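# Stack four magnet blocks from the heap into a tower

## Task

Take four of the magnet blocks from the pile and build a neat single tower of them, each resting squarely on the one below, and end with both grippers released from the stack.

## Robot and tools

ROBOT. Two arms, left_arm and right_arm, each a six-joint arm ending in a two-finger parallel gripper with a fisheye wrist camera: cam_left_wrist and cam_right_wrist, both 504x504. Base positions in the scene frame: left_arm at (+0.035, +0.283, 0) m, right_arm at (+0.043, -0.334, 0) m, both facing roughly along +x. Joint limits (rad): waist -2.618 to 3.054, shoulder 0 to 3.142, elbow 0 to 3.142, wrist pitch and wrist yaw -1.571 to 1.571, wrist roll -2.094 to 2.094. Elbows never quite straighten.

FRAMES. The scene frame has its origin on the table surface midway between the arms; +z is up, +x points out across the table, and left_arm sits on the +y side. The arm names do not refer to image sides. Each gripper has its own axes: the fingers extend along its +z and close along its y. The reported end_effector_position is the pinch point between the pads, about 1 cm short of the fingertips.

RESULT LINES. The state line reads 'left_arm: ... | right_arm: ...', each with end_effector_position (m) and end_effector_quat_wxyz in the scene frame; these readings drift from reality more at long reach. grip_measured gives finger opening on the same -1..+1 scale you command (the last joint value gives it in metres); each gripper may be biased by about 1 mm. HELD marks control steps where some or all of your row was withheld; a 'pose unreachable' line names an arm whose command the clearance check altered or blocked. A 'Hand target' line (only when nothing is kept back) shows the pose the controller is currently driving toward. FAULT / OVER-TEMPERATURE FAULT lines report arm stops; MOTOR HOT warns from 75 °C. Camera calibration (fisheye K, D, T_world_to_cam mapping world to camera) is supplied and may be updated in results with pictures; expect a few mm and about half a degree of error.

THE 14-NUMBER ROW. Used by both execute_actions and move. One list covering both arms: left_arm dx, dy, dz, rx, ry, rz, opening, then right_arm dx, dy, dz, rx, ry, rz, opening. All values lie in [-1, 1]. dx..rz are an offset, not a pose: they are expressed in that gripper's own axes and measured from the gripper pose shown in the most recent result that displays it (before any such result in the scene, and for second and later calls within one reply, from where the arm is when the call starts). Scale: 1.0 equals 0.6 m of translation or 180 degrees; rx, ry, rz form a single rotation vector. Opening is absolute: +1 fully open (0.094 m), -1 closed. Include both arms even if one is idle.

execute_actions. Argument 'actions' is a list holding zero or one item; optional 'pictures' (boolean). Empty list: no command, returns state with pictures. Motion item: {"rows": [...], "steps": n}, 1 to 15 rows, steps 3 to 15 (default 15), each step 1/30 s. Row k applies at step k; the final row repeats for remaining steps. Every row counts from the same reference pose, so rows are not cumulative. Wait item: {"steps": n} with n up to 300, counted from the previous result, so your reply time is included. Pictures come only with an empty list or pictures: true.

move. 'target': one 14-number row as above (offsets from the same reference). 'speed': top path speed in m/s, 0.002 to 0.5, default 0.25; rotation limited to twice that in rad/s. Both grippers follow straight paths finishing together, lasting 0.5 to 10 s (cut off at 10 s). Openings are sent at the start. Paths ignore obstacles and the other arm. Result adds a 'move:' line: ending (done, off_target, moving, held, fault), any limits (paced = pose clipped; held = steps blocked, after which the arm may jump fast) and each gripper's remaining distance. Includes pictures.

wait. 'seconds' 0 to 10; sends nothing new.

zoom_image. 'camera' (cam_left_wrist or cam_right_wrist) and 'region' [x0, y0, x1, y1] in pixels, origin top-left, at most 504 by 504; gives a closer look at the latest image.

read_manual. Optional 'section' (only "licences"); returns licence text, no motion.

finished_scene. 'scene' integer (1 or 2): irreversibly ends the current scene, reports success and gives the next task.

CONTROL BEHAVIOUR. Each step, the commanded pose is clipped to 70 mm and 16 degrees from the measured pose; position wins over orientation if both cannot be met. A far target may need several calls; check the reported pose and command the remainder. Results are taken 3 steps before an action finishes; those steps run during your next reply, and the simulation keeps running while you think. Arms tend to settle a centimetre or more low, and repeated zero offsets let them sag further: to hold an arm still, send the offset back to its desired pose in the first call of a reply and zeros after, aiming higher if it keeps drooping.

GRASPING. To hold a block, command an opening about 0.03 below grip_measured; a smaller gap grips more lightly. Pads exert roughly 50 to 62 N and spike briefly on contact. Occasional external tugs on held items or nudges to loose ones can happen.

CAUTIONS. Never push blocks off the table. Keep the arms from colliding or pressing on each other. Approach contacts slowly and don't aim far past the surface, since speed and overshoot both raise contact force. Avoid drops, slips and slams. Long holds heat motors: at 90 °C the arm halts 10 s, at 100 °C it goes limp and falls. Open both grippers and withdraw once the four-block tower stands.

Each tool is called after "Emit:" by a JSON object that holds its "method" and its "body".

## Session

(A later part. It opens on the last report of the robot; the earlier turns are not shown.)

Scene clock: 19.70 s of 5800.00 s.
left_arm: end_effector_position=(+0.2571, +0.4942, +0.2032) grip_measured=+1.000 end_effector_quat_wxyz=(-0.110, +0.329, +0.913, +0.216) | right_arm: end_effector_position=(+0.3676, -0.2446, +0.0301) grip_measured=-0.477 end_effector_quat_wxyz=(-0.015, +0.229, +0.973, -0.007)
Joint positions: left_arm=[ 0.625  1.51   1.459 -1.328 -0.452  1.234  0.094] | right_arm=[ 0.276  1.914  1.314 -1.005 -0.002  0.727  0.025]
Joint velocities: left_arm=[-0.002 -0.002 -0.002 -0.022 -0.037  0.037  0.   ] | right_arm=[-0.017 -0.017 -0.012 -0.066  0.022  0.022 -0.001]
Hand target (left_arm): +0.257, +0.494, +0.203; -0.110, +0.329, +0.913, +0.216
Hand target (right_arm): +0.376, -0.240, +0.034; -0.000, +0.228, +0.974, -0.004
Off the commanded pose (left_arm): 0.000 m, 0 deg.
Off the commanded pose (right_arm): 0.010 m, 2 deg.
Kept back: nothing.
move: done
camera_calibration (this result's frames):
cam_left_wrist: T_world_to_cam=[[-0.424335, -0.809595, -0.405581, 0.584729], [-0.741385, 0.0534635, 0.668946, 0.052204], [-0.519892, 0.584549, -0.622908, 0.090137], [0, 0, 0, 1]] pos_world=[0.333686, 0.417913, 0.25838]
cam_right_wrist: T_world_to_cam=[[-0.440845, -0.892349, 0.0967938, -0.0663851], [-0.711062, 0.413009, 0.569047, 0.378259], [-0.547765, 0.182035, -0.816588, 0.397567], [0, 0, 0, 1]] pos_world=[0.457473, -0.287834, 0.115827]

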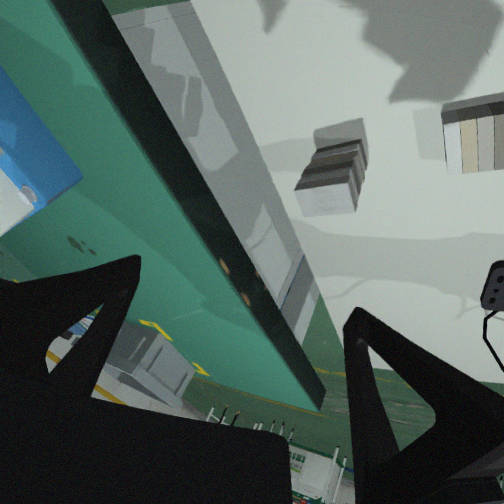

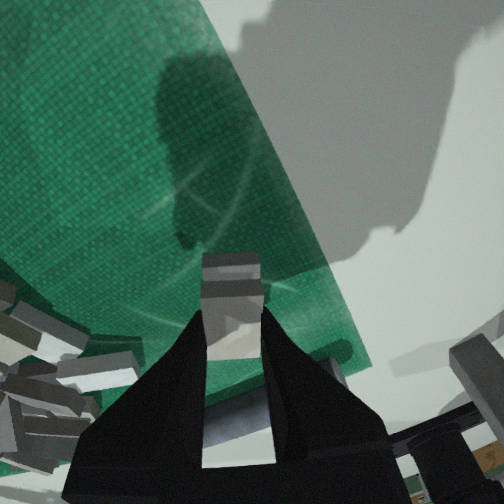

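Emit:
{"method": "move", "body": {"target": [0,0,0,0,0,0,1,-0.022,-0.003,-0.004,0,-0.008,0,-0.51], "speed": 0.05}}

Emit:
{"method": "zoom_image", "body": {"camera": "cam_right_wrist", "region": [150,220,320,390]}}

Scene clock: 20.67 s of 5800.00 s.
left_arm: end_effector_position=(+0.2571, +0.4942, +0.2032) grip_measured=+1.000 end_effector_quat_wxyz=(-0.110, +0.329, +0.913, +0.216) | right_arm: end_effector_position=(+0.3687, -0.2480, +0.0301) grip_measured=-0.477 end_effector_quat_wxyz=(-0.015, +0.227, +0.974, -0.007)
Joint positions: left_arm=[ 0.625  1.51   1.459 -1.328 -0.452  1.234  0.094] | right_arm=[ 0.265  1.914  1.314 -1.004 -0.002  0.713  0.025]
Joint velocities: left_arm=[ 0.007 -0.012  0.002  0.037 -0.081 -0.007  0.   ] | right_arm=[-0.002  0.007  0.012 -0.066 -0.051  0.007 -0.   ]
Hand target (left_arm): +0.257, +0.494, +0.203; -0.110, +0.329, +0.913, +0.216
Hand target (right_arm): +0.378, -0.252, +0.032; -0.003, +0.228, +0.974, -0.010
Off the commanded pose (left_arm): 0.000 m, 0 deg.
Off the commanded pose (right_arm): 0.011 m, 1 deg.
Kept back: nothing.
move: off_target (right_arm)
camera_calibration (this result's frames):
cam_left_wrist: T_world_to_cam=[[-0.424335, -0.809595, -0.405581, 0.584729], [-0.741385, 0.0534635, 0.668946, 0.052204], [-0.519892, 0.584549, -0.622908, 0.090137], [0, 0, 0, 1]] pos_world=[0.333686, 0.417913, 0.25838]
cam_right_wrist: T_world_to_cam=[[-0.438188, -0.89375, 0.0959317, -0.0702427], [-0.712678, 0.410472, 0.568861, 0.380444], [-0.547796, 0.1809, -0.81682, 0.398534], [0, 0, 0, 1]] pos_world=[0.45867, -0.291035, 0.11585]

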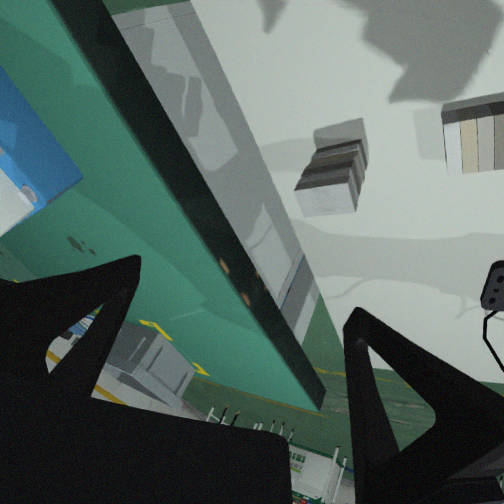

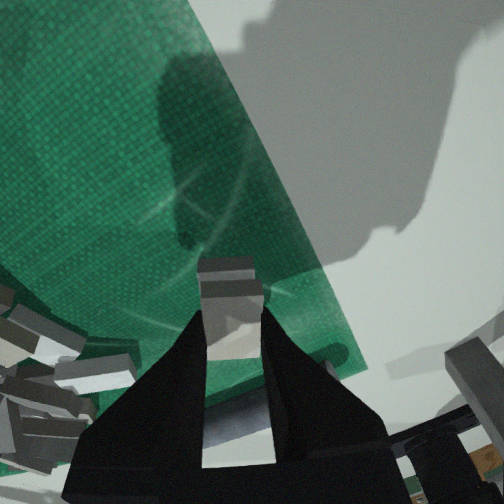

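Region (150, 220, 320, 390) of cam_right_wrist's 504x504 image, scaled by 2.965, with more detail than that image has.

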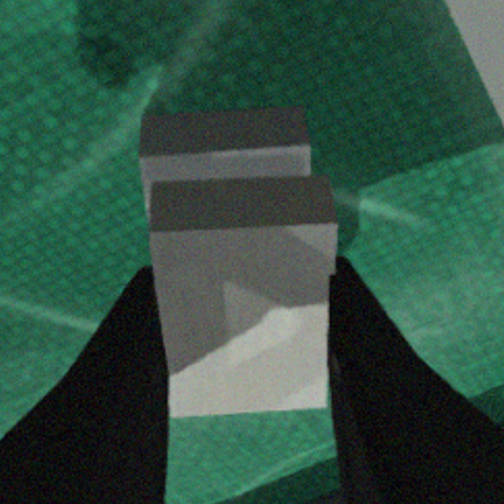

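Emit:
{"method": "move", "body": {"target": [0,0,0,0,0,0,1,-0.02,0.022,-0.01,-0.005,-0.008,0,-0.51], "speed": 0.05}}

Emit:
{"method": "zoom_image", "body": {"camera": "cam_right_wrist", "region": [150,220,320,390]}}

Scene clock: 21.67 s of 5800.00 s.
left_arm: end_effector_position=(+0.2571, +0.4942, +0.2032) grip_measured=+1.000 end_effector_quat_wxyz=(-0.110, +0.329, +0.913, +0.216) | right_arm: end_effector_position=(+0.3777, -0.2456, +0.0299) grip_measured=-0.477 end_effector_quat_wxyz=(-0.012, +0.228, +0.974, -0.005)
Joint positions: left_arm=[ 0.625  1.51   1.459 -1.328 -0.452  1.234  0.094] | right_arm=[ 0.265  1.941  1.351 -1.007 -0.002  0.714  0.025]
Joint velocities: left_arm=[-0.002  0.012  0.002 -0.051  0.022 -0.051  0.   ] | right_arm=[ 0.002 -0.002  0.012 -0.051 -0.066 -0.037  0.   ]
Hand target (left_arm): +0.257, +0.494, +0.203; -0.110, +0.329, +0.913, +0.216
Hand target (right_arm): +0.385, -0.241, +0.036; -0.001, +0.227, +0.974, -0.002
Off the commanded pose (left_arm): 0.000 m, 0 deg.
Off the commanded pose (right_arm): 0.010 m, 1 deg.
Kept back: nothing.
move: done
camera_calibration (this result's frames):
cam_left_wrist: T_world_to_cam=[[-0.424335, -0.809595, -0.405581, 0.584729], [-0.741385, 0.0534635, 0.668946, 0.052204], [-0.519892, 0.584549, -0.622908, 0.090137], [0, 0, 0, 1]] pos_world=[0.333686, 0.417913, 0.25838]
cam_right_wrist: T_world_to_cam=[[-0.439526, -0.893584, 0.091239, -0.0635166], [-0.716343, 0.409994, 0.564586, 0.387374], [-0.541912, 0.182792, -0.820316, 0.401237], [0, 0, 0, 1]] pos_world=[0.46701, -0.288921, 0.11623]

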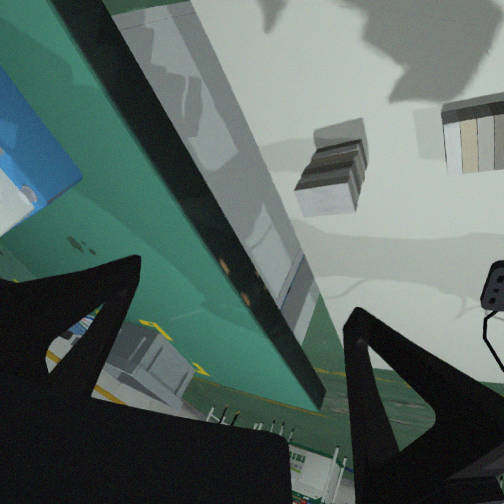

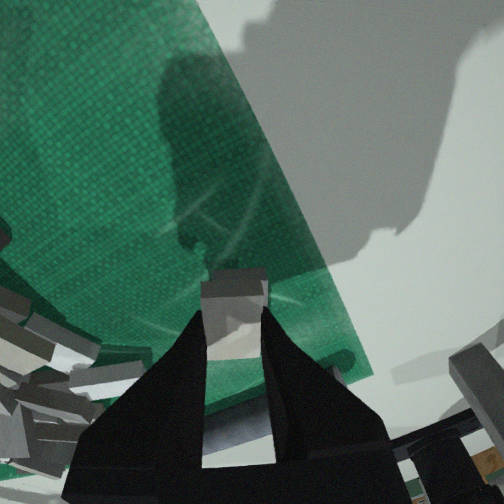

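Region (150, 220, 320, 390) of cam_right_wrist's 504x504 image, scaled by 2.965, with more detail than that image has.

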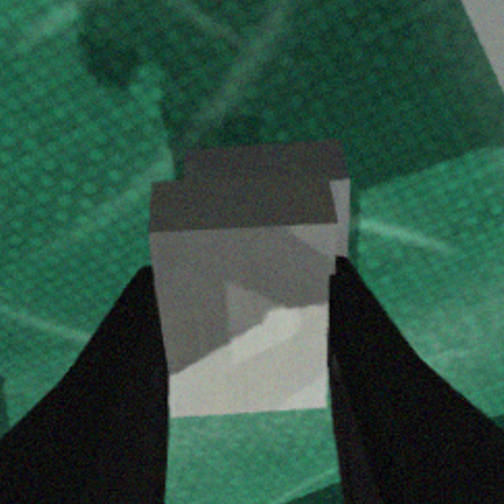

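Emit:
{"method": "move", "body": {"target": [0,0,0,0,0,0,1,0.004,-0.008,0.006,0,0,0,-0.51], "speed": 0.04}}

Emit:
{"method": "execute_actions", "body": {"actions": [{"rows":[[0,0,0,0,0,0,1,0,0,0,0,0,0,-0.44],[0,0,0,0,0,0,1,0,0,0,0,0,0,-0.1]],"steps":8}]}}

Emit:
{"method": "move", "body": {"target": [0,0,0,0,0,0,1,0,0,-0.06,0,0,0,-0.1]}}

Emit:
{"method": "move", "body": {"target": [0,0,0,0,0,0,1,-0.06,0.15,-0.07,0,-0.015,0,-0.1]}}

Scene clock: 22.60 s of 5800.00 s.
left_arm: end_effector_position=(+0.2571, +0.4942, +0.2032) grip_measured=+1.000 end_effector_quat_wxyz=(-0.110, +0.329, +0.913, +0.216) | right_arm: end_effector_position=(+0.3719, -0.2471, +0.0248) grip_measured=-0.477 end_effector_quat_wxyz=(-0.019, +0.228, +0.974, -0.009)
Joint positions: left_arm=[ 0.625  1.51   1.459 -1.328 -0.452  1.234  0.094] | right_arm=[ 0.265  1.941  1.328 -1.001 -0.002  0.714  0.025]
Joint velocities: left_arm=[-0.007  0.002 -0.007  0.007 -0.066 -0.066  0.   ] | right_arm=[-0.007 -0.002  0.007 -0.022 -0.066  0.007  0.001]
Hand target (left_arm): +0.257, +0.494, +0.203; -0.110, +0.329, +0.913, +0.216
Hand target (right_arm): +0.373, -0.249, +0.026; -0.012, +0.228, +0.974, -0.006
Off the commanded pose (left_arm): 0.000 m, 0 deg.
Off the commanded pose (right_arm): 0.003 m, 1 deg.
Kept back: nothing.
move: done
camera_calibration (this result's frames):
cam_left_wrist: T_world_to_cam=[[-0.424335, -0.809595, -0.405581, 0.584729], [-0.741385, 0.0534635, 0.668946, 0.052204], [-0.519892, 0.584549, -0.622908, 0.090137], [0, 0, 0, 1]] pos_world=[0.333686, 0.417913, 0.25838]
cam_right_wrist: T_world_to_cam=[[-0.438031, -0.893194, 0.10165, -0.0676437], [-0.707516, 0.412293, 0.573965, 0.383784], [-0.554571, 0.179495, -0.812547, 0.397921], [0, 0, 0, 1]] pos_world=[0.462579, -0.290075, 0.109928]

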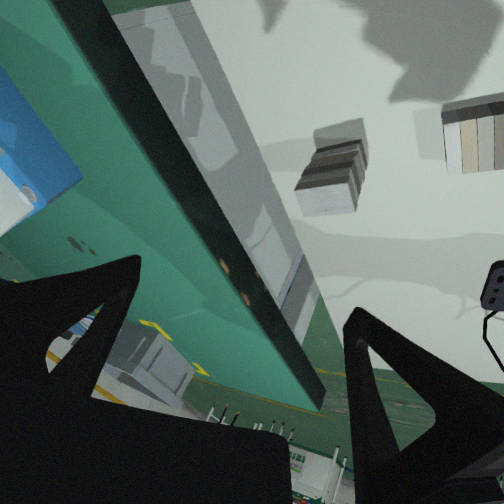

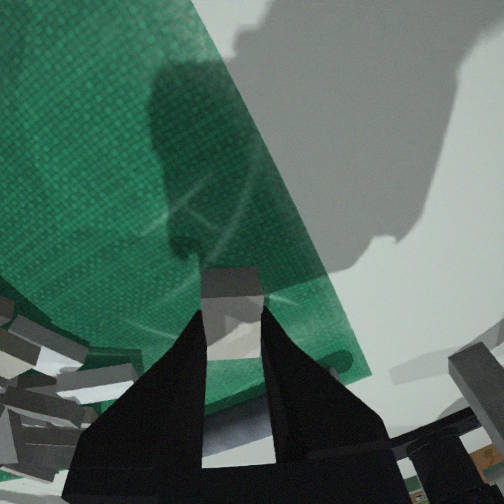

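Scene clock: 22.77 s of 5800.00 s.
left_arm: end_effector_position=(+0.2571, +0.4942, +0.2032) grip_measured=+1.000 end_effector_quat_wxyz=(-0.110, +0.329, +0.913, +0.216) | right_arm: end_effector_position=(+0.3718, -0.2472, +0.0248) grip_measured=-0.104 end_effector_quat_wxyz=(-0.019, +0.228, +0.974, -0.009)
Joint positions: left_arm=[ 0.625  1.51   1.459 -1.328 -0.452  1.234  0.094] | right_arm=[ 0.265  1.941  1.328 -1.001 -0.002  0.714  0.042]
Joint velocities: left_arm=[-0.012 -0.007 -0.002 -0.007  0.066 -0.007  0.   ] | right_arm=[-0.007 -0.002  0.002 -0.007 -0.022 -0.022  0.003]
Steps of this call (steps 1 to 5: the first 5 steps of this action). Readings (end_effector_position):
1: left_arm (+0.2571, +0.4942, +0.2032) | right_arm (+0.3719, -0.2471, +0.0248)
2: left_arm (+0.2571, +0.4942, +0.2032) | right_arm (+0.3718, -0.2472, +0.0248)
4: left_arm (+0.2571, +0.4942, +0.2032) | right_arm (+0.3718, -0.2472, +0.0248)
5: the state above

Scene clock: 23.97 s of 5800.00 s.
left_arm: end_effector_position=(+0.2571, +0.4942, +0.2032) grip_measured=+1.000 end_effector_quat_wxyz=(-0.110, +0.329, +0.913, +0.216) | right_arm: end_effector_position=(+0.3658, -0.2487, +0.0485) grip_measured=-0.102 end_effector_quat_wxyz=(-0.035, +0.227, +0.973, -0.018)
Joint positions: left_arm=[ 0.625  1.51   1.459 -1.328 -0.452  1.234  0.094] | right_arm=[ 0.265  1.923  1.4   -1.127 -0.002  0.714  0.042]
Joint velocities: left_arm=[-0.012  0.012  0.002 -0.022  0.037  0.007  0.   ] | right_arm=[ 0.002  0.002 -0.007  0.022 -0.022 -0.022 -0.   ]
Hand target (left_arm): +0.257, +0.494, +0.203; -0.110, +0.329, +0.913, +0.216
Hand target (right_arm): +0.373, -0.246, +0.061; -0.019, +0.228, +0.974, -0.009
Off your previous action's commanded pose (left_arm): 0.000 m, 0 deg at its last step (step 3 of this call).
Off your previous action's commanded pose (right_arm): 0.000 m, 0 deg at its last step (step 3 of this call).
Off the commanded pose (left_arm): 0.000 m, 0 deg.
Off the commanded pose (right_arm): 0.015 m, 2 deg.
Kept back: nothing.
move: off_target (right_arm)
camera_calibration (this result's frames):
cam_left_wrist: T_world_to_cam=[[-0.424335, -0.809595, -0.405581, 0.584729], [-0.741385, 0.0534635, 0.668946, 0.052204], [-0.519892, 0.584549, -0.622908, 0.090137], [0, 0, 0, 1]] pos_world=[0.333686, 0.417913, 0.25838]
cam_right_wrist: T_world_to_cam=[[-0.433962, -0.892135, 0.12559, -0.0765479], [-0.686584, 0.417744, 0.595057, 0.359207], [-0.583335, 0.172004, -0.79381, 0.421765], [0, 0, 0, 1]] pos_world=[0.459438, -0.290893, 0.130666]

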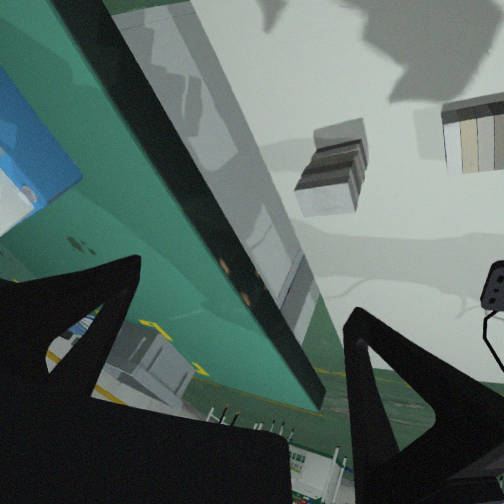

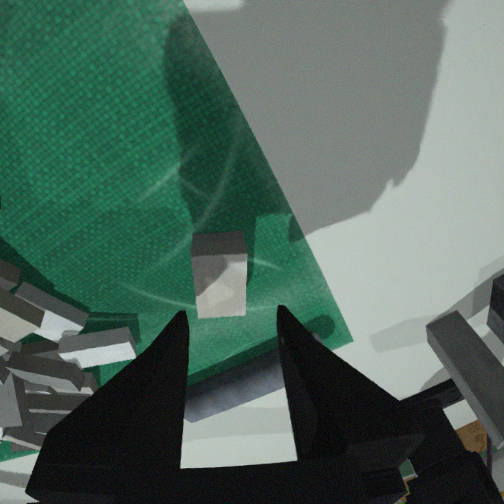

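Scene clock: 25.13 s of 5800.00 s.
left_arm: end_effector_position=(+0.2571, +0.4942, +0.2032) grip_measured=+1.000 end_effector_quat_wxyz=(-0.110, +0.329, +0.913, +0.216) | right_arm: end_effector_position=(+0.4359, -0.1829, +0.0788) grip_measured=-0.102 end_effector_quat_wxyz=(-0.025, +0.224, +0.974, -0.020)
Joint positions: left_arm=[ 0.625  1.51   1.459 -1.328 -0.452  1.234  0.094] | right_arm=[ 0.377  2.243  2.009 -1.401  0.005  0.82   0.042]
Joint velocities: left_arm=[-0.022 -0.007 -0.002  0.051  0.022  0.037  0.   ] | right_arm=[ 0.002  0.027 -0.007  0.007  0.007  0.037 -0.   ]
Hand target (left_arm): +0.257, +0.494, +0.203; -0.110, +0.329, +0.913, +0.216
Hand target (right_arm): +0.441, -0.184, +0.084; -0.013, +0.227, +0.974, -0.024
Off the commanded pose (left_arm): 0.000 m, 0 deg.
Off the commanded pose (right_arm): 0.007 m, 2 deg.
Kept back: nothing.
move: done
camera_calibration (this result's frames):
cam_left_wrist: T_world_to_cam=[[-0.424335, -0.809595, -0.405581, 0.584729], [-0.741385, 0.0534635, 0.668946, 0.052204], [-0.519892, 0.584549, -0.622908, 0.090137], [0, 0, 0, 1]] pos_world=[0.333686, 0.417913, 0.25838]
cam_right_wrist: T_world_to_cam=[[-0.430233, -0.893966, 0.125398, 0.00683807], [-0.700667, 0.418285, 0.578017, 0.369424], [-0.569179, 0.160819, -0.806332, 0.468181], [0, 0, 0, 1]] pos_world=[0.528265, -0.223704, 0.163119]

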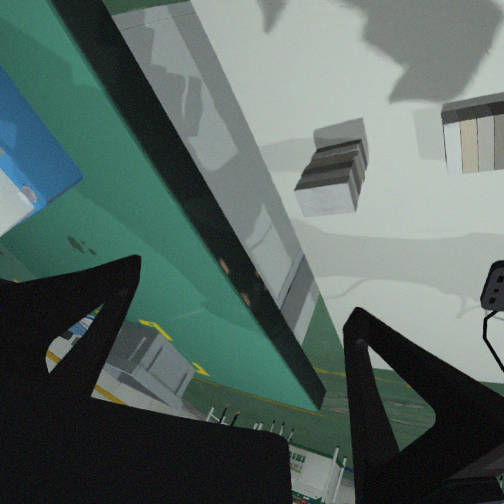

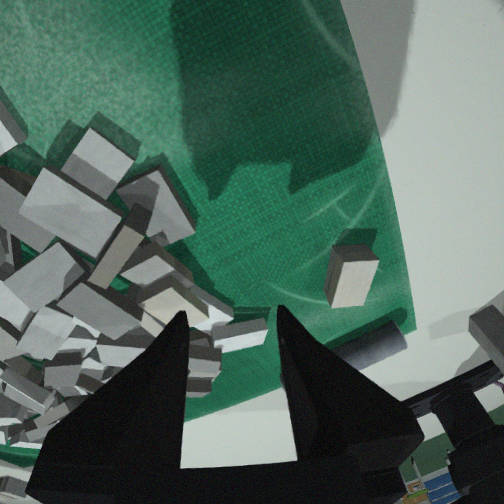

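Stack pose (0.372,-0.247).

Emit:
{"method": "zoom_image", "body": {"camera": "cam_right_wrist", "region": [0,100,300,400]}}

Region (0, 100, 300, 400) of cam_right_wrist's 504x504 image, scaled by 1.680, with more detail than that image has.

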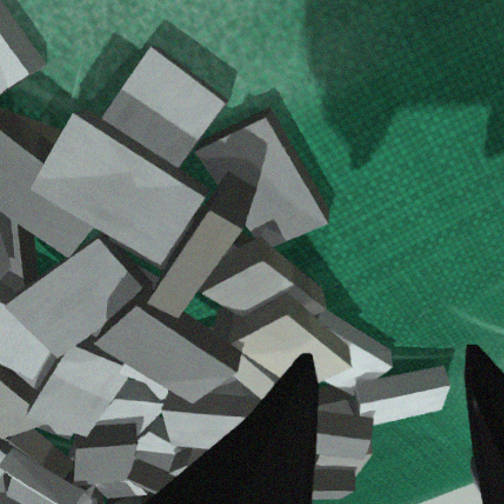

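Emit:
{"method": "move", "body": {"target": [0,0,0,0,0,0,1,0.147,-0.004,0.03,0,0,-0.489,-0.15], "speed": 0.5}}

Scene clock: 27.67 s of 5800.00 s.
left_arm: end_effector_position=(+0.2571, +0.4942, +0.2032) grip_measured=+1.000 end_effector_quat_wxyz=(-0.110, +0.329, +0.913, +0.216) | right_arm: end_effector_position=(+0.3551, -0.1520, +0.0558) grip_measured=-0.148 end_effector_quat_wxyz=(-0.048, -0.508, +0.860, -0.002)
Joint positions: left_arm=[ 0.625  1.51   1.459 -1.328 -0.452  1.234  0.094] | right_arm=[ 0.538  2.035  1.588 -1.221  0.005 -0.54   0.04 ]
Joint velocities: left_arm=[-0.007  0.007 -0.012 -0.007 -0.007  0.037  0.   ] | right_arm=[-0.007 -0.002 -0.007 -0.007  0.066 -0.037 -0.001]
Hand target (left_arm): +0.257, +0.494, +0.203; -0.110, +0.329, +0.913, +0.216
Hand target (right_arm): +0.355, -0.148, +0.062; -0.034, -0.515, +0.856, +0.002
Off the commanded pose (left_arm): 0.000 m, 0 deg.
Off the commanded pose (right_arm): 0.010 m, 2 deg.
Kept back: nothing.
move: done
camera_calibration (this result's frames):
cam_left_wrist: T_world_to_cam=[[-0.424335, -0.809595, -0.405581, 0.584729], [-0.741385, 0.0534635, 0.668946, 0.052204], [-0.519892, 0.584549, -0.622908, 0.090137], [0, 0, 0, 1]] pos_world=[0.333686, 0.417913, 0.25838]
cam_right_wrist: T_world_to_cam=[[0.878222, -0.477304, 0.0301142, -0.393406], [-0.391464, -0.681253, 0.618587, 0.0339126], [-0.274739, -0.555046, -0.785139, 0.184132], [0, 0, 0, 1]] pos_world=[0.409362, -0.0624697, 0.135438]

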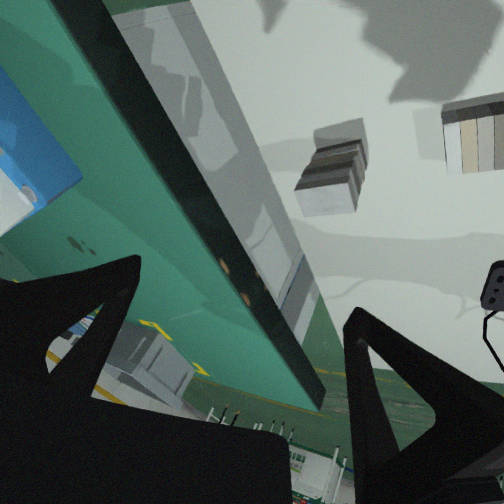

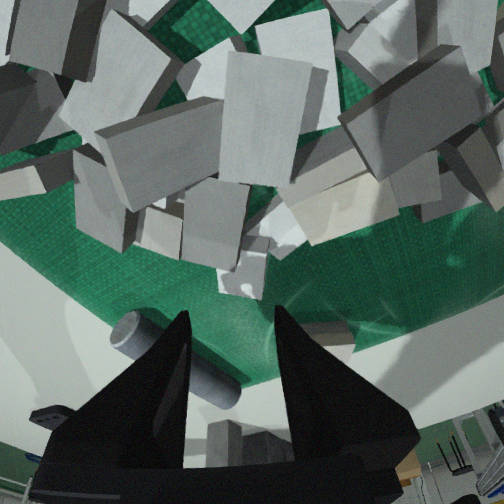

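Emit:
{"method": "zoom_image", "body": {"camera": "cam_right_wrist", "region": [120,130,340,350]}}

Region (120, 130, 340, 350) of cam_right_wrist's 504x504 image, scaled by 2.291, with more detail than that image has.

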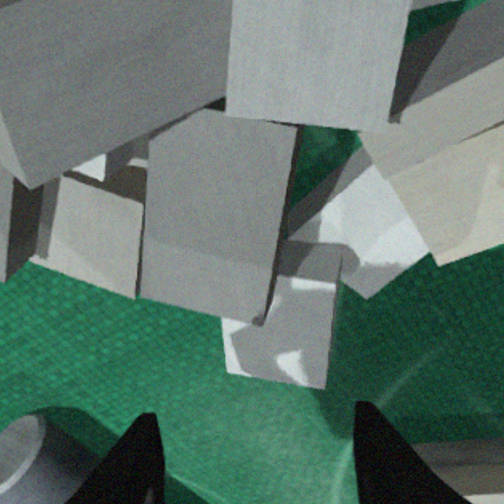

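Emit:
{"method": "move", "body": {"target": [0,0,0,0,0,0,1,0,0,-0.06,0.015,-0.026,0.036,-0.2]}}

Emit:
{"method": "move", "body": {"target": [0,0,0,0,0,0,1,-0.15,0.0,-0.01,0,-0.01,0,-0.2]}}

Scene clock: 28.83 s of 5800.00 s.
left_arm: end_effector_position=(+0.2571, +0.4942, +0.2032) grip_measured=+1.000 end_effector_quat_wxyz=(-0.110, +0.329, +0.913, +0.216) | right_arm: end_effector_position=(+0.3577, -0.1505, +0.0849) grip_measured=-0.198 end_effector_quat_wxyz=(-0.008, -0.463, +0.887, -0.003)
Joint positions: left_arm=[ 0.625  1.51   1.459 -1.328 -0.452  1.234  0.094] | right_arm=[ 0.538  1.95   1.588 -1.225  0.005 -0.434  0.038]
Joint velocities: left_arm=[ 0.017  0.007 -0.002 -0.022  0.007  0.022  0.   ] | right_arm=[ 0.002 -0.022  0.007  0.007 -0.051  0.037 -0.   ]
Hand target (left_arm): +0.257, +0.494, +0.203; -0.110, +0.329, +0.913, +0.216
Hand target (right_arm): +0.357, -0.150, +0.091; -0.001, -0.460, +0.888, -0.005
Off the commanded pose (left_arm): 0.000 m, 0 deg.
Off the commanded pose (right_arm): 0.007 m, 1 deg.
Kept back: nothing.
move: done
camera_calibration (this result's frames):
cam_left_wrist: T_world_to_cam=[[-0.424335, -0.809595, -0.405581, 0.584729], [-0.741385, 0.0534635, 0.668946, 0.052204], [-0.519892, 0.584549, -0.622908, 0.090137], [0, 0, 0, 1]] pos_world=[0.333686, 0.417913, 0.25838]
cam_right_wrist: T_world_to_cam=[[0.818967, -0.569146, 0.073251, -0.392114], [-0.505254, -0.654666, 0.562255, 0.0674333], [-0.272051, -0.497479, -0.823713, 0.219475], [0, 0, 0, 1]] pos_world=[0.414908, -0.0698398, 0.171592]

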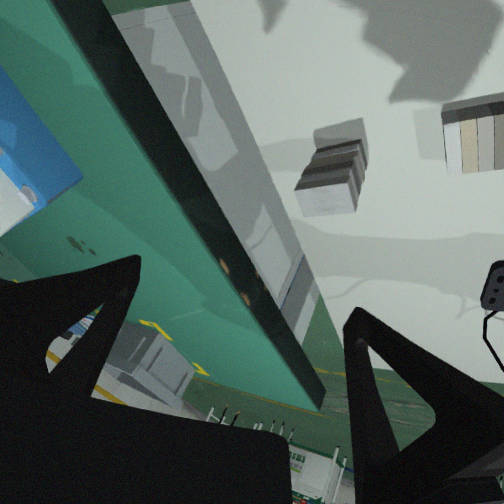

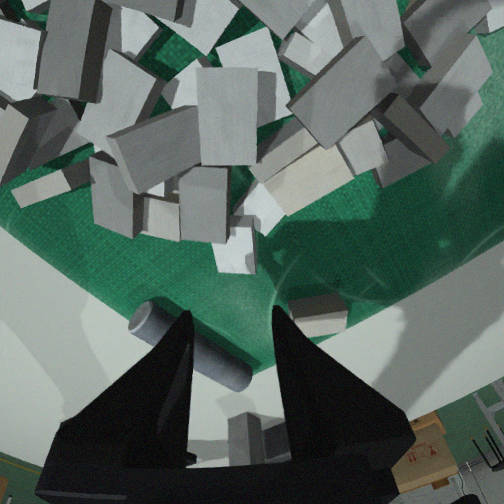

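Scene clock: 29.97 s of 5800.00 s.
left_arm: end_effector_position=(+0.2571, +0.4942, +0.2032) grip_measured=+1.000 end_effector_quat_wxyz=(-0.110, +0.329, +0.913, +0.216) | right_arm: end_effector_position=(+0.4075, -0.0827, +0.0841) grip_measured=-0.198 end_effector_quat_wxyz=(-0.004, -0.465, +0.885, -0.003)
Joint positions: left_arm=[ 0.625  1.51   1.459 -1.328 -0.452  1.234  0.094] | right_arm=[ 0.614  2.285  2.102 -1.396  0.005 -0.363  0.038]
Joint velocities: left_arm=[-0.002  0.002  0.012  0.007 -0.066  0.022  0.   ] | right_arm=[-0.002 -0.002  0.017 -0.037 -0.007  0.022  0.   ]
Hand target (left_arm): +0.257, +0.494, +0.203; -0.110, +0.329, +0.913, +0.216
Hand target (right_arm): +0.410, -0.077, +0.090; +0.006, -0.463, +0.886, +0.004
Off the commanded pose (left_arm): 0.000 m, 0 deg.
Off the commanded pose (right_arm): 0.008 m, 1 deg.
Kept back: nothing.
move: done
camera_calibration (this result's frames):
cam_left_wrist: T_world_to_cam=[[-0.424335, -0.809595, -0.405581, 0.584729], [-0.741385, 0.0534635, 0.668946, 0.052204], [-0.519892, 0.584549, -0.622908, 0.090137], [0, 0, 0, 1]] pos_world=[0.333686, 0.417913, 0.25838]
cam_right_wrist: T_world_to_cam=[[0.821255, -0.565368, 0.0768104, -0.395206], [-0.505915, -0.659332, 0.556176, 0.137897], [-0.2638, -0.495622, -0.827507, 0.263217], [0, 0, 0, 1]] pos_world=[0.463765, -0.00206119, 0.171475]

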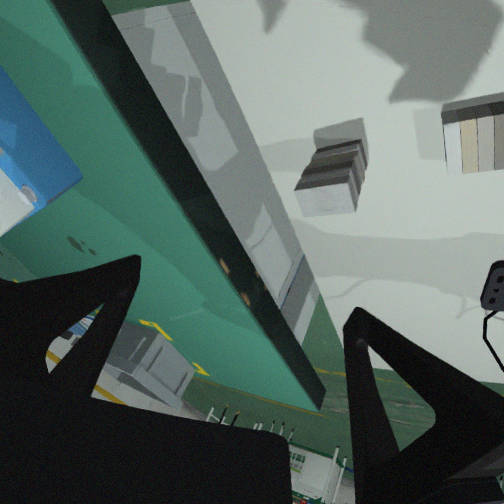

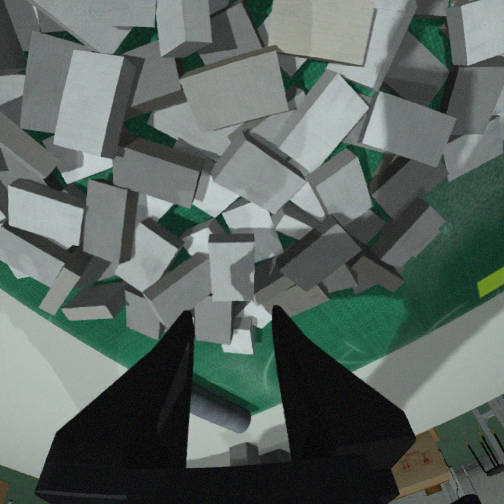

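Emit:
{"method": "move", "body": {"target": [0,0,0,0,0,0,1,0.003,0.003,0.045,0,0,0,-0.2], "speed": 0.1}}

Emit:
{"method": "zoom_image", "body": {"camera": "cam_right_wrist", "region": [130,200,330,400]}}

Scene clock: 31.13 s of 5800.00 s.
left_arm: end_effector_position=(+0.2571, +0.4942, +0.2032) grip_measured=+1.000 end_effector_quat_wxyz=(-0.110, +0.329, +0.913, +0.216) | right_arm: end_effector_position=(+0.4038, -0.0853, +0.0547) grip_measured=-0.198 end_effector_quat_wxyz=(-0.013, -0.465, +0.885, -0.004)
Joint positions: left_arm=[ 0.625  1.51   1.459 -1.328 -0.452  1.234  0.094] | right_arm=[ 0.614  2.285  1.985 -1.298  0.005 -0.363  0.038]
Joint velocities: left_arm=[-0.007  0.002 -0.002 -0.037 -0.007 -0.022  0.   ] | right_arm=[ 0.012  0.012  0.007 -0.007 -0.022 -0.081 -0.001]
Hand target (left_arm): +0.257, +0.494, +0.203; -0.110, +0.329, +0.913, +0.216
Hand target (right_arm): +0.405, -0.084, +0.057; -0.004, -0.465, +0.885, -0.003
Off the commanded pose (left_arm): 0.000 m, 0 deg.
Off the commanded pose (right_arm): 0.003 m, 1 deg.
Kept back: nothing.
move: done
camera_calibration (this result's frames):
cam_left_wrist: T_world_to_cam=[[-0.424335, -0.809595, -0.405581, 0.584729], [-0.741385, 0.0534635, 0.668946, 0.052204], [-0.519892, 0.584549, -0.622908, 0.090137], [0, 0, 0, 1]] pos_world=[0.333686, 0.417913, 0.25838]
cam_right_wrist: T_world_to_cam=[[0.822126, -0.564931, 0.0704432, -0.391322], [-0.497855, -0.653404, 0.570266, 0.147141], [-0.276133, -0.503901, -0.818434, 0.240469], [0, 0, 0, 1]] pos_world=[0.461372, -0.00375435, 0.140465]

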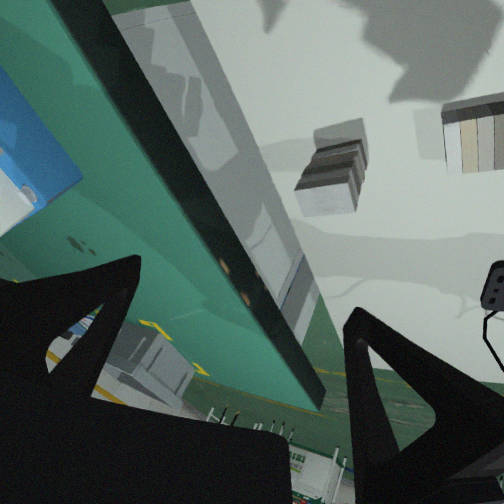

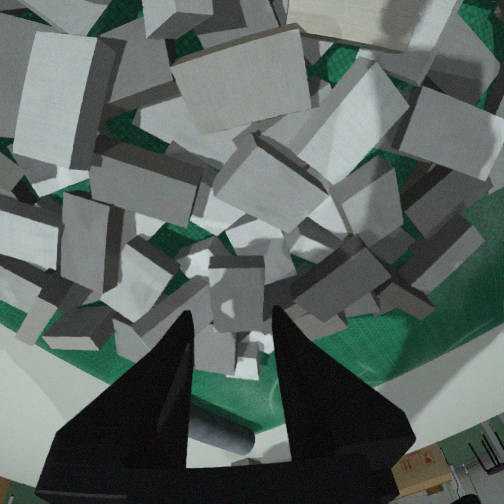

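Region (130, 200, 330, 400) of cam_right_wrist's 504x504 image, scaled by 2.520, with more detail than that image has.

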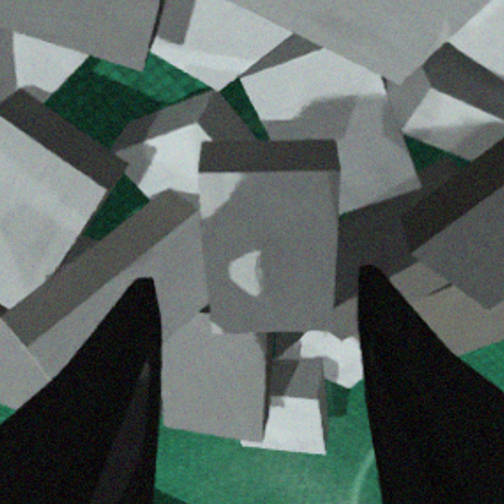

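Emit:
{"method": "move", "body": {"target": [0,0,0,0,0,0,1,-0.004,-0.005,0.019,0,-0.006,0,-0.25], "speed": 0.05}}

Emit:
{"method": "execute_actions", "body": {"actions": [{"rows":[[0,0,0,0,0,0,1,0,0,0,0,0,0,-0.32],[0,0,0,0,0,0,1,0,0,0,0,0,0,-0.38],[0,0,0,0,0,0,1,0,0,0,0,0,0,-0.43],[0,0,0,0,0,0,1,0,0,0,0,0,0,-0.47],[0,0,0,0,0,0,1,0,0,0,0,0,0,-0.52]],"steps":12}], "pictures": true}}

Emit:
{"method": "zoom_image", "body": {"camera": "cam_right_wrist", "region": [130,200,330,400]}}

Scene clock: 32.23 s of 5800.00 s.
left_arm: end_effector_position=(+0.2571, +0.4942, +0.2032) grip_measured=+1.000 end_effector_quat_wxyz=(-0.110, +0.329, +0.913, +0.216) | right_arm: end_effector_position=(+0.4055, -0.0841, +0.0453) grip_measured=-0.248 end_effector_quat_wxyz=(-0.007, -0.465, +0.885, -0.003)
Joint positions: left_arm=[ 0.625  1.51   1.459 -1.328 -0.452  1.234  0.094] | right_arm=[ 0.614  2.285  1.948 -1.249  0.005 -0.364  0.035]
Joint velocities: left_arm=[ 0.012 -0.012 -0.012 -0.051 -0.007  0.066  0.   ] | right_arm=[ 0.002 -0.017  0.007 -0.022  0.081 -0.037  0.   ]
Hand target (left_arm): +0.257, +0.494, +0.203; -0.110, +0.329, +0.913, +0.216
Hand target (right_arm): +0.408, -0.085, +0.043; -0.005, -0.465, +0.885, +0.000
Off the commanded pose (left_arm): 0.000 m, 0 deg.
Off the commanded pose (right_arm): 0.003 m, 1 deg.
Kept back: nothing.
move: done
camera_calibration (this result's frames):
cam_left_wrist: T_world_to_cam=[[-0.424335, -0.809595, -0.405581, 0.584729], [-0.741385, 0.0534635, 0.668946, 0.052204], [-0.519892, 0.584549, -0.622908, 0.090137], [0, 0, 0, 1]] pos_world=[0.333686, 0.417913, 0.25838]
cam_right_wrist: T_world_to_cam=[[0.822329, -0.564133, 0.0743523, -0.391563], [-0.501995, -0.657734, 0.561593, 0.155814], [-0.267909, -0.499139, -0.824066, 0.23108], [0, 0, 0, 1]] pos_world=[0.46212, -0.00306921, 0.132035]

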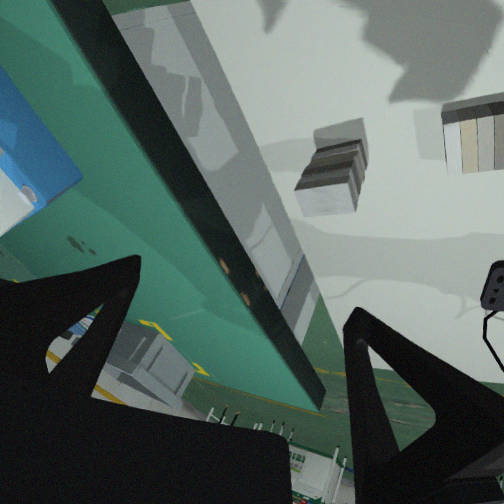

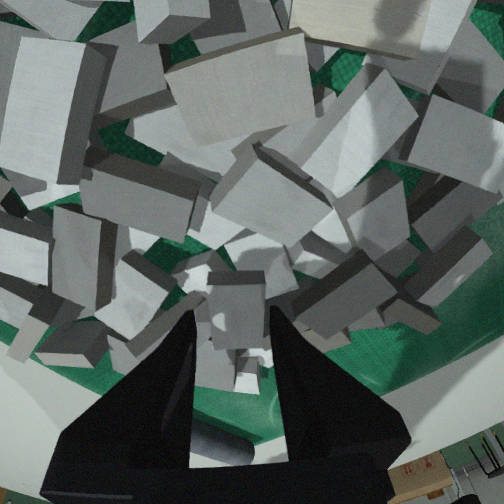

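Scene clock: 32.53 s of 5800.00 s.
left_arm: end_effector_position=(+0.2571, +0.4942, +0.2032) grip_measured=+1.000 end_effector_quat_wxyz=(-0.110, +0.329, +0.913, +0.216) | right_arm: end_effector_position=(+0.4055, -0.0841, +0.0453) grip_measured=-0.518 end_effector_quat_wxyz=(-0.007, -0.465, +0.885, -0.003)
Joint positions: left_arm=[ 0.625  1.51   1.459 -1.328 -0.452  1.234  0.094] | right_arm=[ 0.614  2.285  1.948 -1.249  0.005 -0.364  0.023]
Joint velocities: left_arm=[-0.017  0.007  0.002  0.081  0.007 -0.007  0.   ] | right_arm=[ 0.007 -0.022 -0.007 -0.066  0.095 -0.037 -0.   ]
Steps of this call (steps 1 to 9: the first 9 steps of this action). Readings (end_effector_position):
1: left_arm (+0.2571, +0.4942, +0.2032) | right_arm (+0.4055, -0.0841, +0.0453)
2: left_arm (+0.2571, +0.4942, +0.2032) | right_arm (+0.4055, -0.0841, +0.0453)
4: left_arm (+0.2571, +0.4942, +0.2032) | right_arm (+0.4055, -0.0841, +0.0453)
8: left_arm (+0.2571, +0.4942, +0.2032) | right_arm (+0.4055, -0.0841, +0.0453)
9: the state above
camera_calibration (this result's frames):
cam_left_wrist: T_world_to_cam=[[-0.424335, -0.809595, -0.405581, 0.584729], [-0.741385, 0.0534635, 0.668946, 0.052204], [-0.519892, 0.584549, -0.622908, 0.090137], [0, 0, 0, 1]] pos_world=[0.333686, 0.417913, 0.25838]
cam_right_wrist: T_world_to_cam=[[0.822329, -0.564133, 0.0743523, -0.391563], [-0.501995, -0.657734, 0.561593, 0.155814], [-0.267909, -0.499139, -0.824066, 0.23108], [0, 0, 0, 1]] pos_world=[0.46212, -0.00306921, 0.132035]

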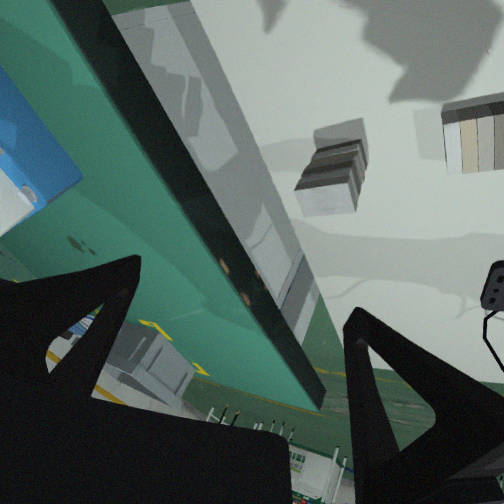

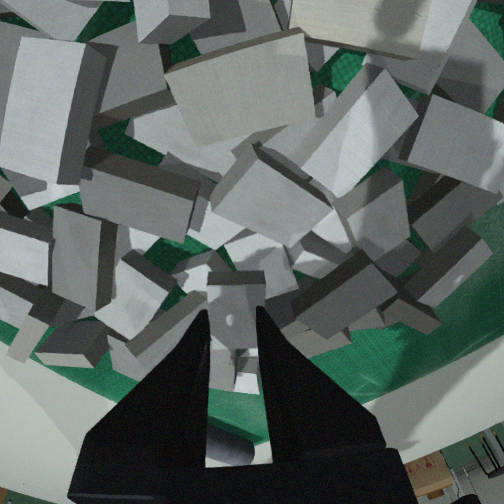

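Region (130, 200, 330, 400) of cam_right_wrist's 504x504 image, scaled by 2.520, with more detail than that image has.

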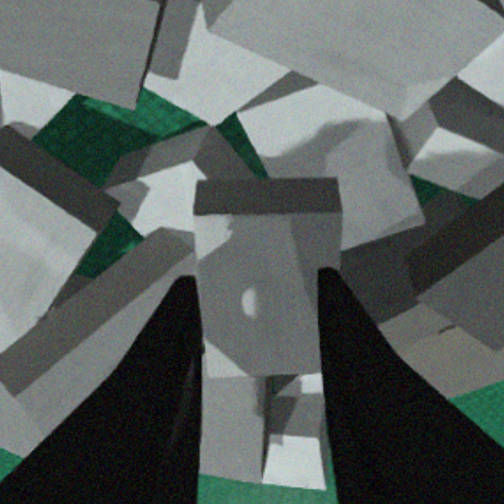

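Emit:
{"method": "execute_actions", "body": {"actions": [{"rows":[[0,0,0,0,0,0,1,0,0,0,0,0,0,-0.2]],"steps":7}]}}

Emit:
{"method": "move", "body": {"target": [0,0,0,0,0,0,1,0.006,-0.006,0.017,0,0,0,-0.2], "speed": 0.05}}

Emit:
{"method": "zoom_image", "body": {"camera": "cam_right_wrist", "region": [130,200,330,400]}}

Scene clock: 32.77 s of 5800.00 s.
left_arm: end_effector_position=(+0.2571, +0.4942, +0.2032) grip_measured=+1.000 end_effector_quat_wxyz=(-0.110, +0.329, +0.913, +0.216) | right_arm: end_effector_position=(+0.4055, -0.0841, +0.0453) grip_measured=-0.204 end_effector_quat_wxyz=(-0.007, -0.465, +0.885, -0.003)
Joint positions: left_arm=[ 0.625  1.51   1.459 -1.328 -0.452  1.234  0.094] | right_arm=[ 0.614  2.285  1.948 -1.249  0.005 -0.364  0.037]
Joint velocities: left_arm=[ 0.002 -0.007 -0.002 -0.022 -0.022 -0.022  0.   ] | right_arm=[-0.022 -0.017 -0.002  0.022  0.037 -0.051  0.005]
Off your previous action's commanded pose (left_arm): 0.000 m, 0 deg at its last step (step 3 of this call).
Off your previous action's commanded pose (right_arm): 0.000 m, 0 deg at its last step (step 3 of this call).
Steps of this call (steps 1 to 3: the last 3 steps of your previous action; steps 4 to 7: the first 4 steps of this action). Readings (end_effector_position):
4: left_arm (+0.2571, +0.4942, +0.2032) | right_arm (+0.4055, -0.0841, +0.0453)
5: left_arm (+0.2571, +0.4942, +0.2032) | right_arm (+0.4055, -0.0841, +0.0453)
7: the state above

Scene clock: 33.80 s of 5800.00 s.
left_arm: end_effector_position=(+0.2571, +0.4942, +0.2032) grip_measured=+1.000 end_effector_quat_wxyz=(-0.110, +0.329, +0.913, +0.216) | right_arm: end_effector_position=(+0.4050, -0.0845, +0.0365) grip_measured=-0.202 end_effector_quat_wxyz=(-0.007, -0.467, +0.884, -0.003)
Joint positions: left_arm=[ 0.625  1.51   1.459 -1.328 -0.452  1.234  0.094] | right_arm=[ 0.614  2.285  1.913 -1.213  0.005 -0.368  0.038]
Joint velocities: left_arm=[-0.012 -0.012  0.017 -0.095 -0.022 -0.007  0.   ] | right_arm=[ 0.012 -0.007  0.007 -0.037 -0.022 -0.037 -0.001]
Hand target (left_arm): +0.257, +0.494, +0.203; -0.110, +0.329, +0.913, +0.216
Hand target (right_arm): +0.406, -0.089, +0.035; -0.007, -0.465, +0.885, -0.003
Off your previous action's commanded pose (left_arm): 0.000 m, 0 deg at its last step (step 3 of this call).
Off your previous action's commanded pose (right_arm): 0.000 m, 0 deg at its last step (step 3 of this call).
Off the commanded pose (left_arm): 0.000 m, 0 deg.
Off the commanded pose (right_arm): 0.005 m, 0 deg.
Kept back: nothing.
move: done
camera_calibration (this result's frames):
cam_left_wrist: T_world_to_cam=[[-0.424335, -0.809595, -0.405581, 0.584729], [-0.741385, 0.0534635, 0.668946, 0.052204], [-0.519892, 0.584549, -0.622908, 0.090137], [0, 0, 0, 1]] pos_world=[0.333686, 0.417913, 0.25838]
cam_right_wrist: T_world_to_cam=[[0.824171, -0.561374, 0.0748454, -0.391225], [-0.500414, -0.659959, 0.560393, 0.159429], [-0.265195, -0.499313, -0.824838, 0.222508], [0, 0, 0, 1]] pos_world=[0.461225, -0.00330601, 0.123472]

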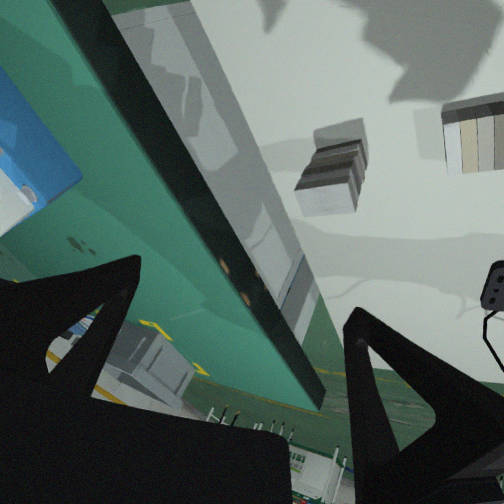

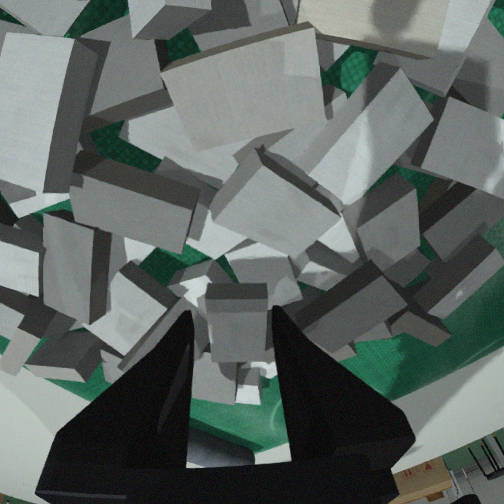

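Region (130, 200, 330, 400) of cam_right_wrist's 504x504 image, scaled by 2.520, with more detail than that image has.

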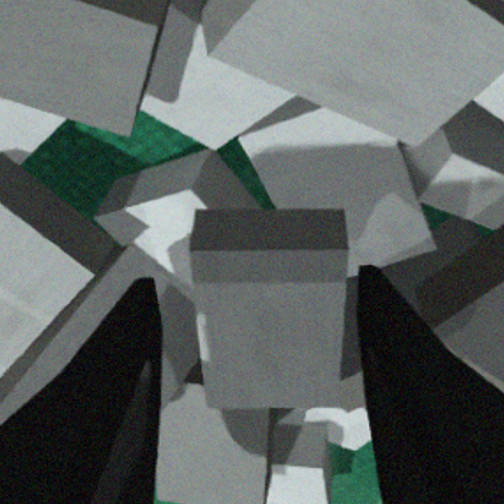

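Emit:
{"method": "execute_actions", "body": {"actions": [{"rows":[[0,0,0,0,0,0,1,0,0,0,0,0,0,-0.25],[0,0,0,0,0,0,1,0,0,0,0,0,0,-0.29],[0,0,0,0,0,0,1,0,0,0,0,0,0,-0.33],[0,0,0,0,0,0,1,0,0,0,0,0,0,-0.37],[0,0,0,0,0,0,1,0,0,0,0,0,0,-0.41],[0,0,0,0,0,0,1,0,0,0,0,0,0,-0.45],[0,0,0,0,0,0,1,0,0,0,0,0,0,-0.49],[0,0,0,0,0,0,1,0,0,0,0,0,0,-0.52]],"steps":14}], "pictures": true}}

Scene clock: 34.30 s of 5800.00 s.
left_arm: end_effector_position=(+0.2571, +0.4942, +0.2032) grip_measured=+1.000 end_effector_quat_wxyz=(-0.110, +0.329, +0.913, +0.216) | right_arm: end_effector_position=(+0.4051, -0.0846, +0.0365) grip_measured=-0.472 end_effector_quat_wxyz=(-0.007, -0.467, +0.884, -0.004)
Joint positions: left_arm=[ 0.625  1.51   1.459 -1.328 -0.452  1.234  0.094] | right_arm=[ 0.614  2.285  1.913 -1.213  0.006 -0.368  0.025]
Joint velocities: left_arm=[-0.002  0.002  0.007 -0.037  0.022  0.037  0.   ] | right_arm=[-0.012 -0.012  0.012  0.022 -0.007 -0.051  0.001]
Steps of this call (steps 1 to 4: nothing new was sent; steps 5 to 15: the first 11 steps of this action). Readings (end_effector_position):
5: left_arm (+0.2571, +0.4942, +0.2032) | right_arm (+0.4050, -0.0845, +0.0365)
6: left_arm (+0.2571, +0.4942, +0.2032) | right_arm (+0.4050, -0.0845, +0.0365)
8: left_arm (+0.2571, +0.4942, +0.2032) | right_arm (+0.4050, -0.0845, +0.0365)
12: left_arm (+0.2571, +0.4942, +0.2032) | right_arm (+0.4051, -0.0846, +0.0365)
15: the state above
camera_calibration (this result's frames):
cam_left_wrist: T_world_to_cam=[[-0.424335, -0.809595, -0.405581, 0.584729], [-0.741385, 0.0534635, 0.668946, 0.052204], [-0.519892, 0.584549, -0.622908, 0.090137], [0, 0, 0, 1]] pos_world=[0.333686, 0.417913, 0.25838]
cam_right_wrist: T_world_to_cam=[[0.824345, -0.560976, 0.0759038, -0.391491], [-0.500513, -0.659631, 0.560689, 0.159433], [-0.264465, -0.500192, -0.82454, 0.222075], [0, 0, 0, 1]] pos_world=[0.461253, -0.00336999, 0.123433]

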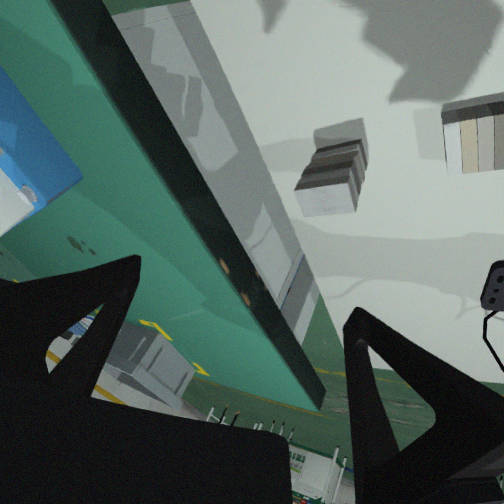

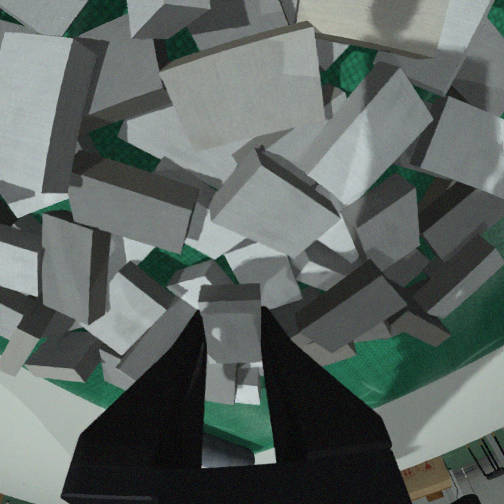

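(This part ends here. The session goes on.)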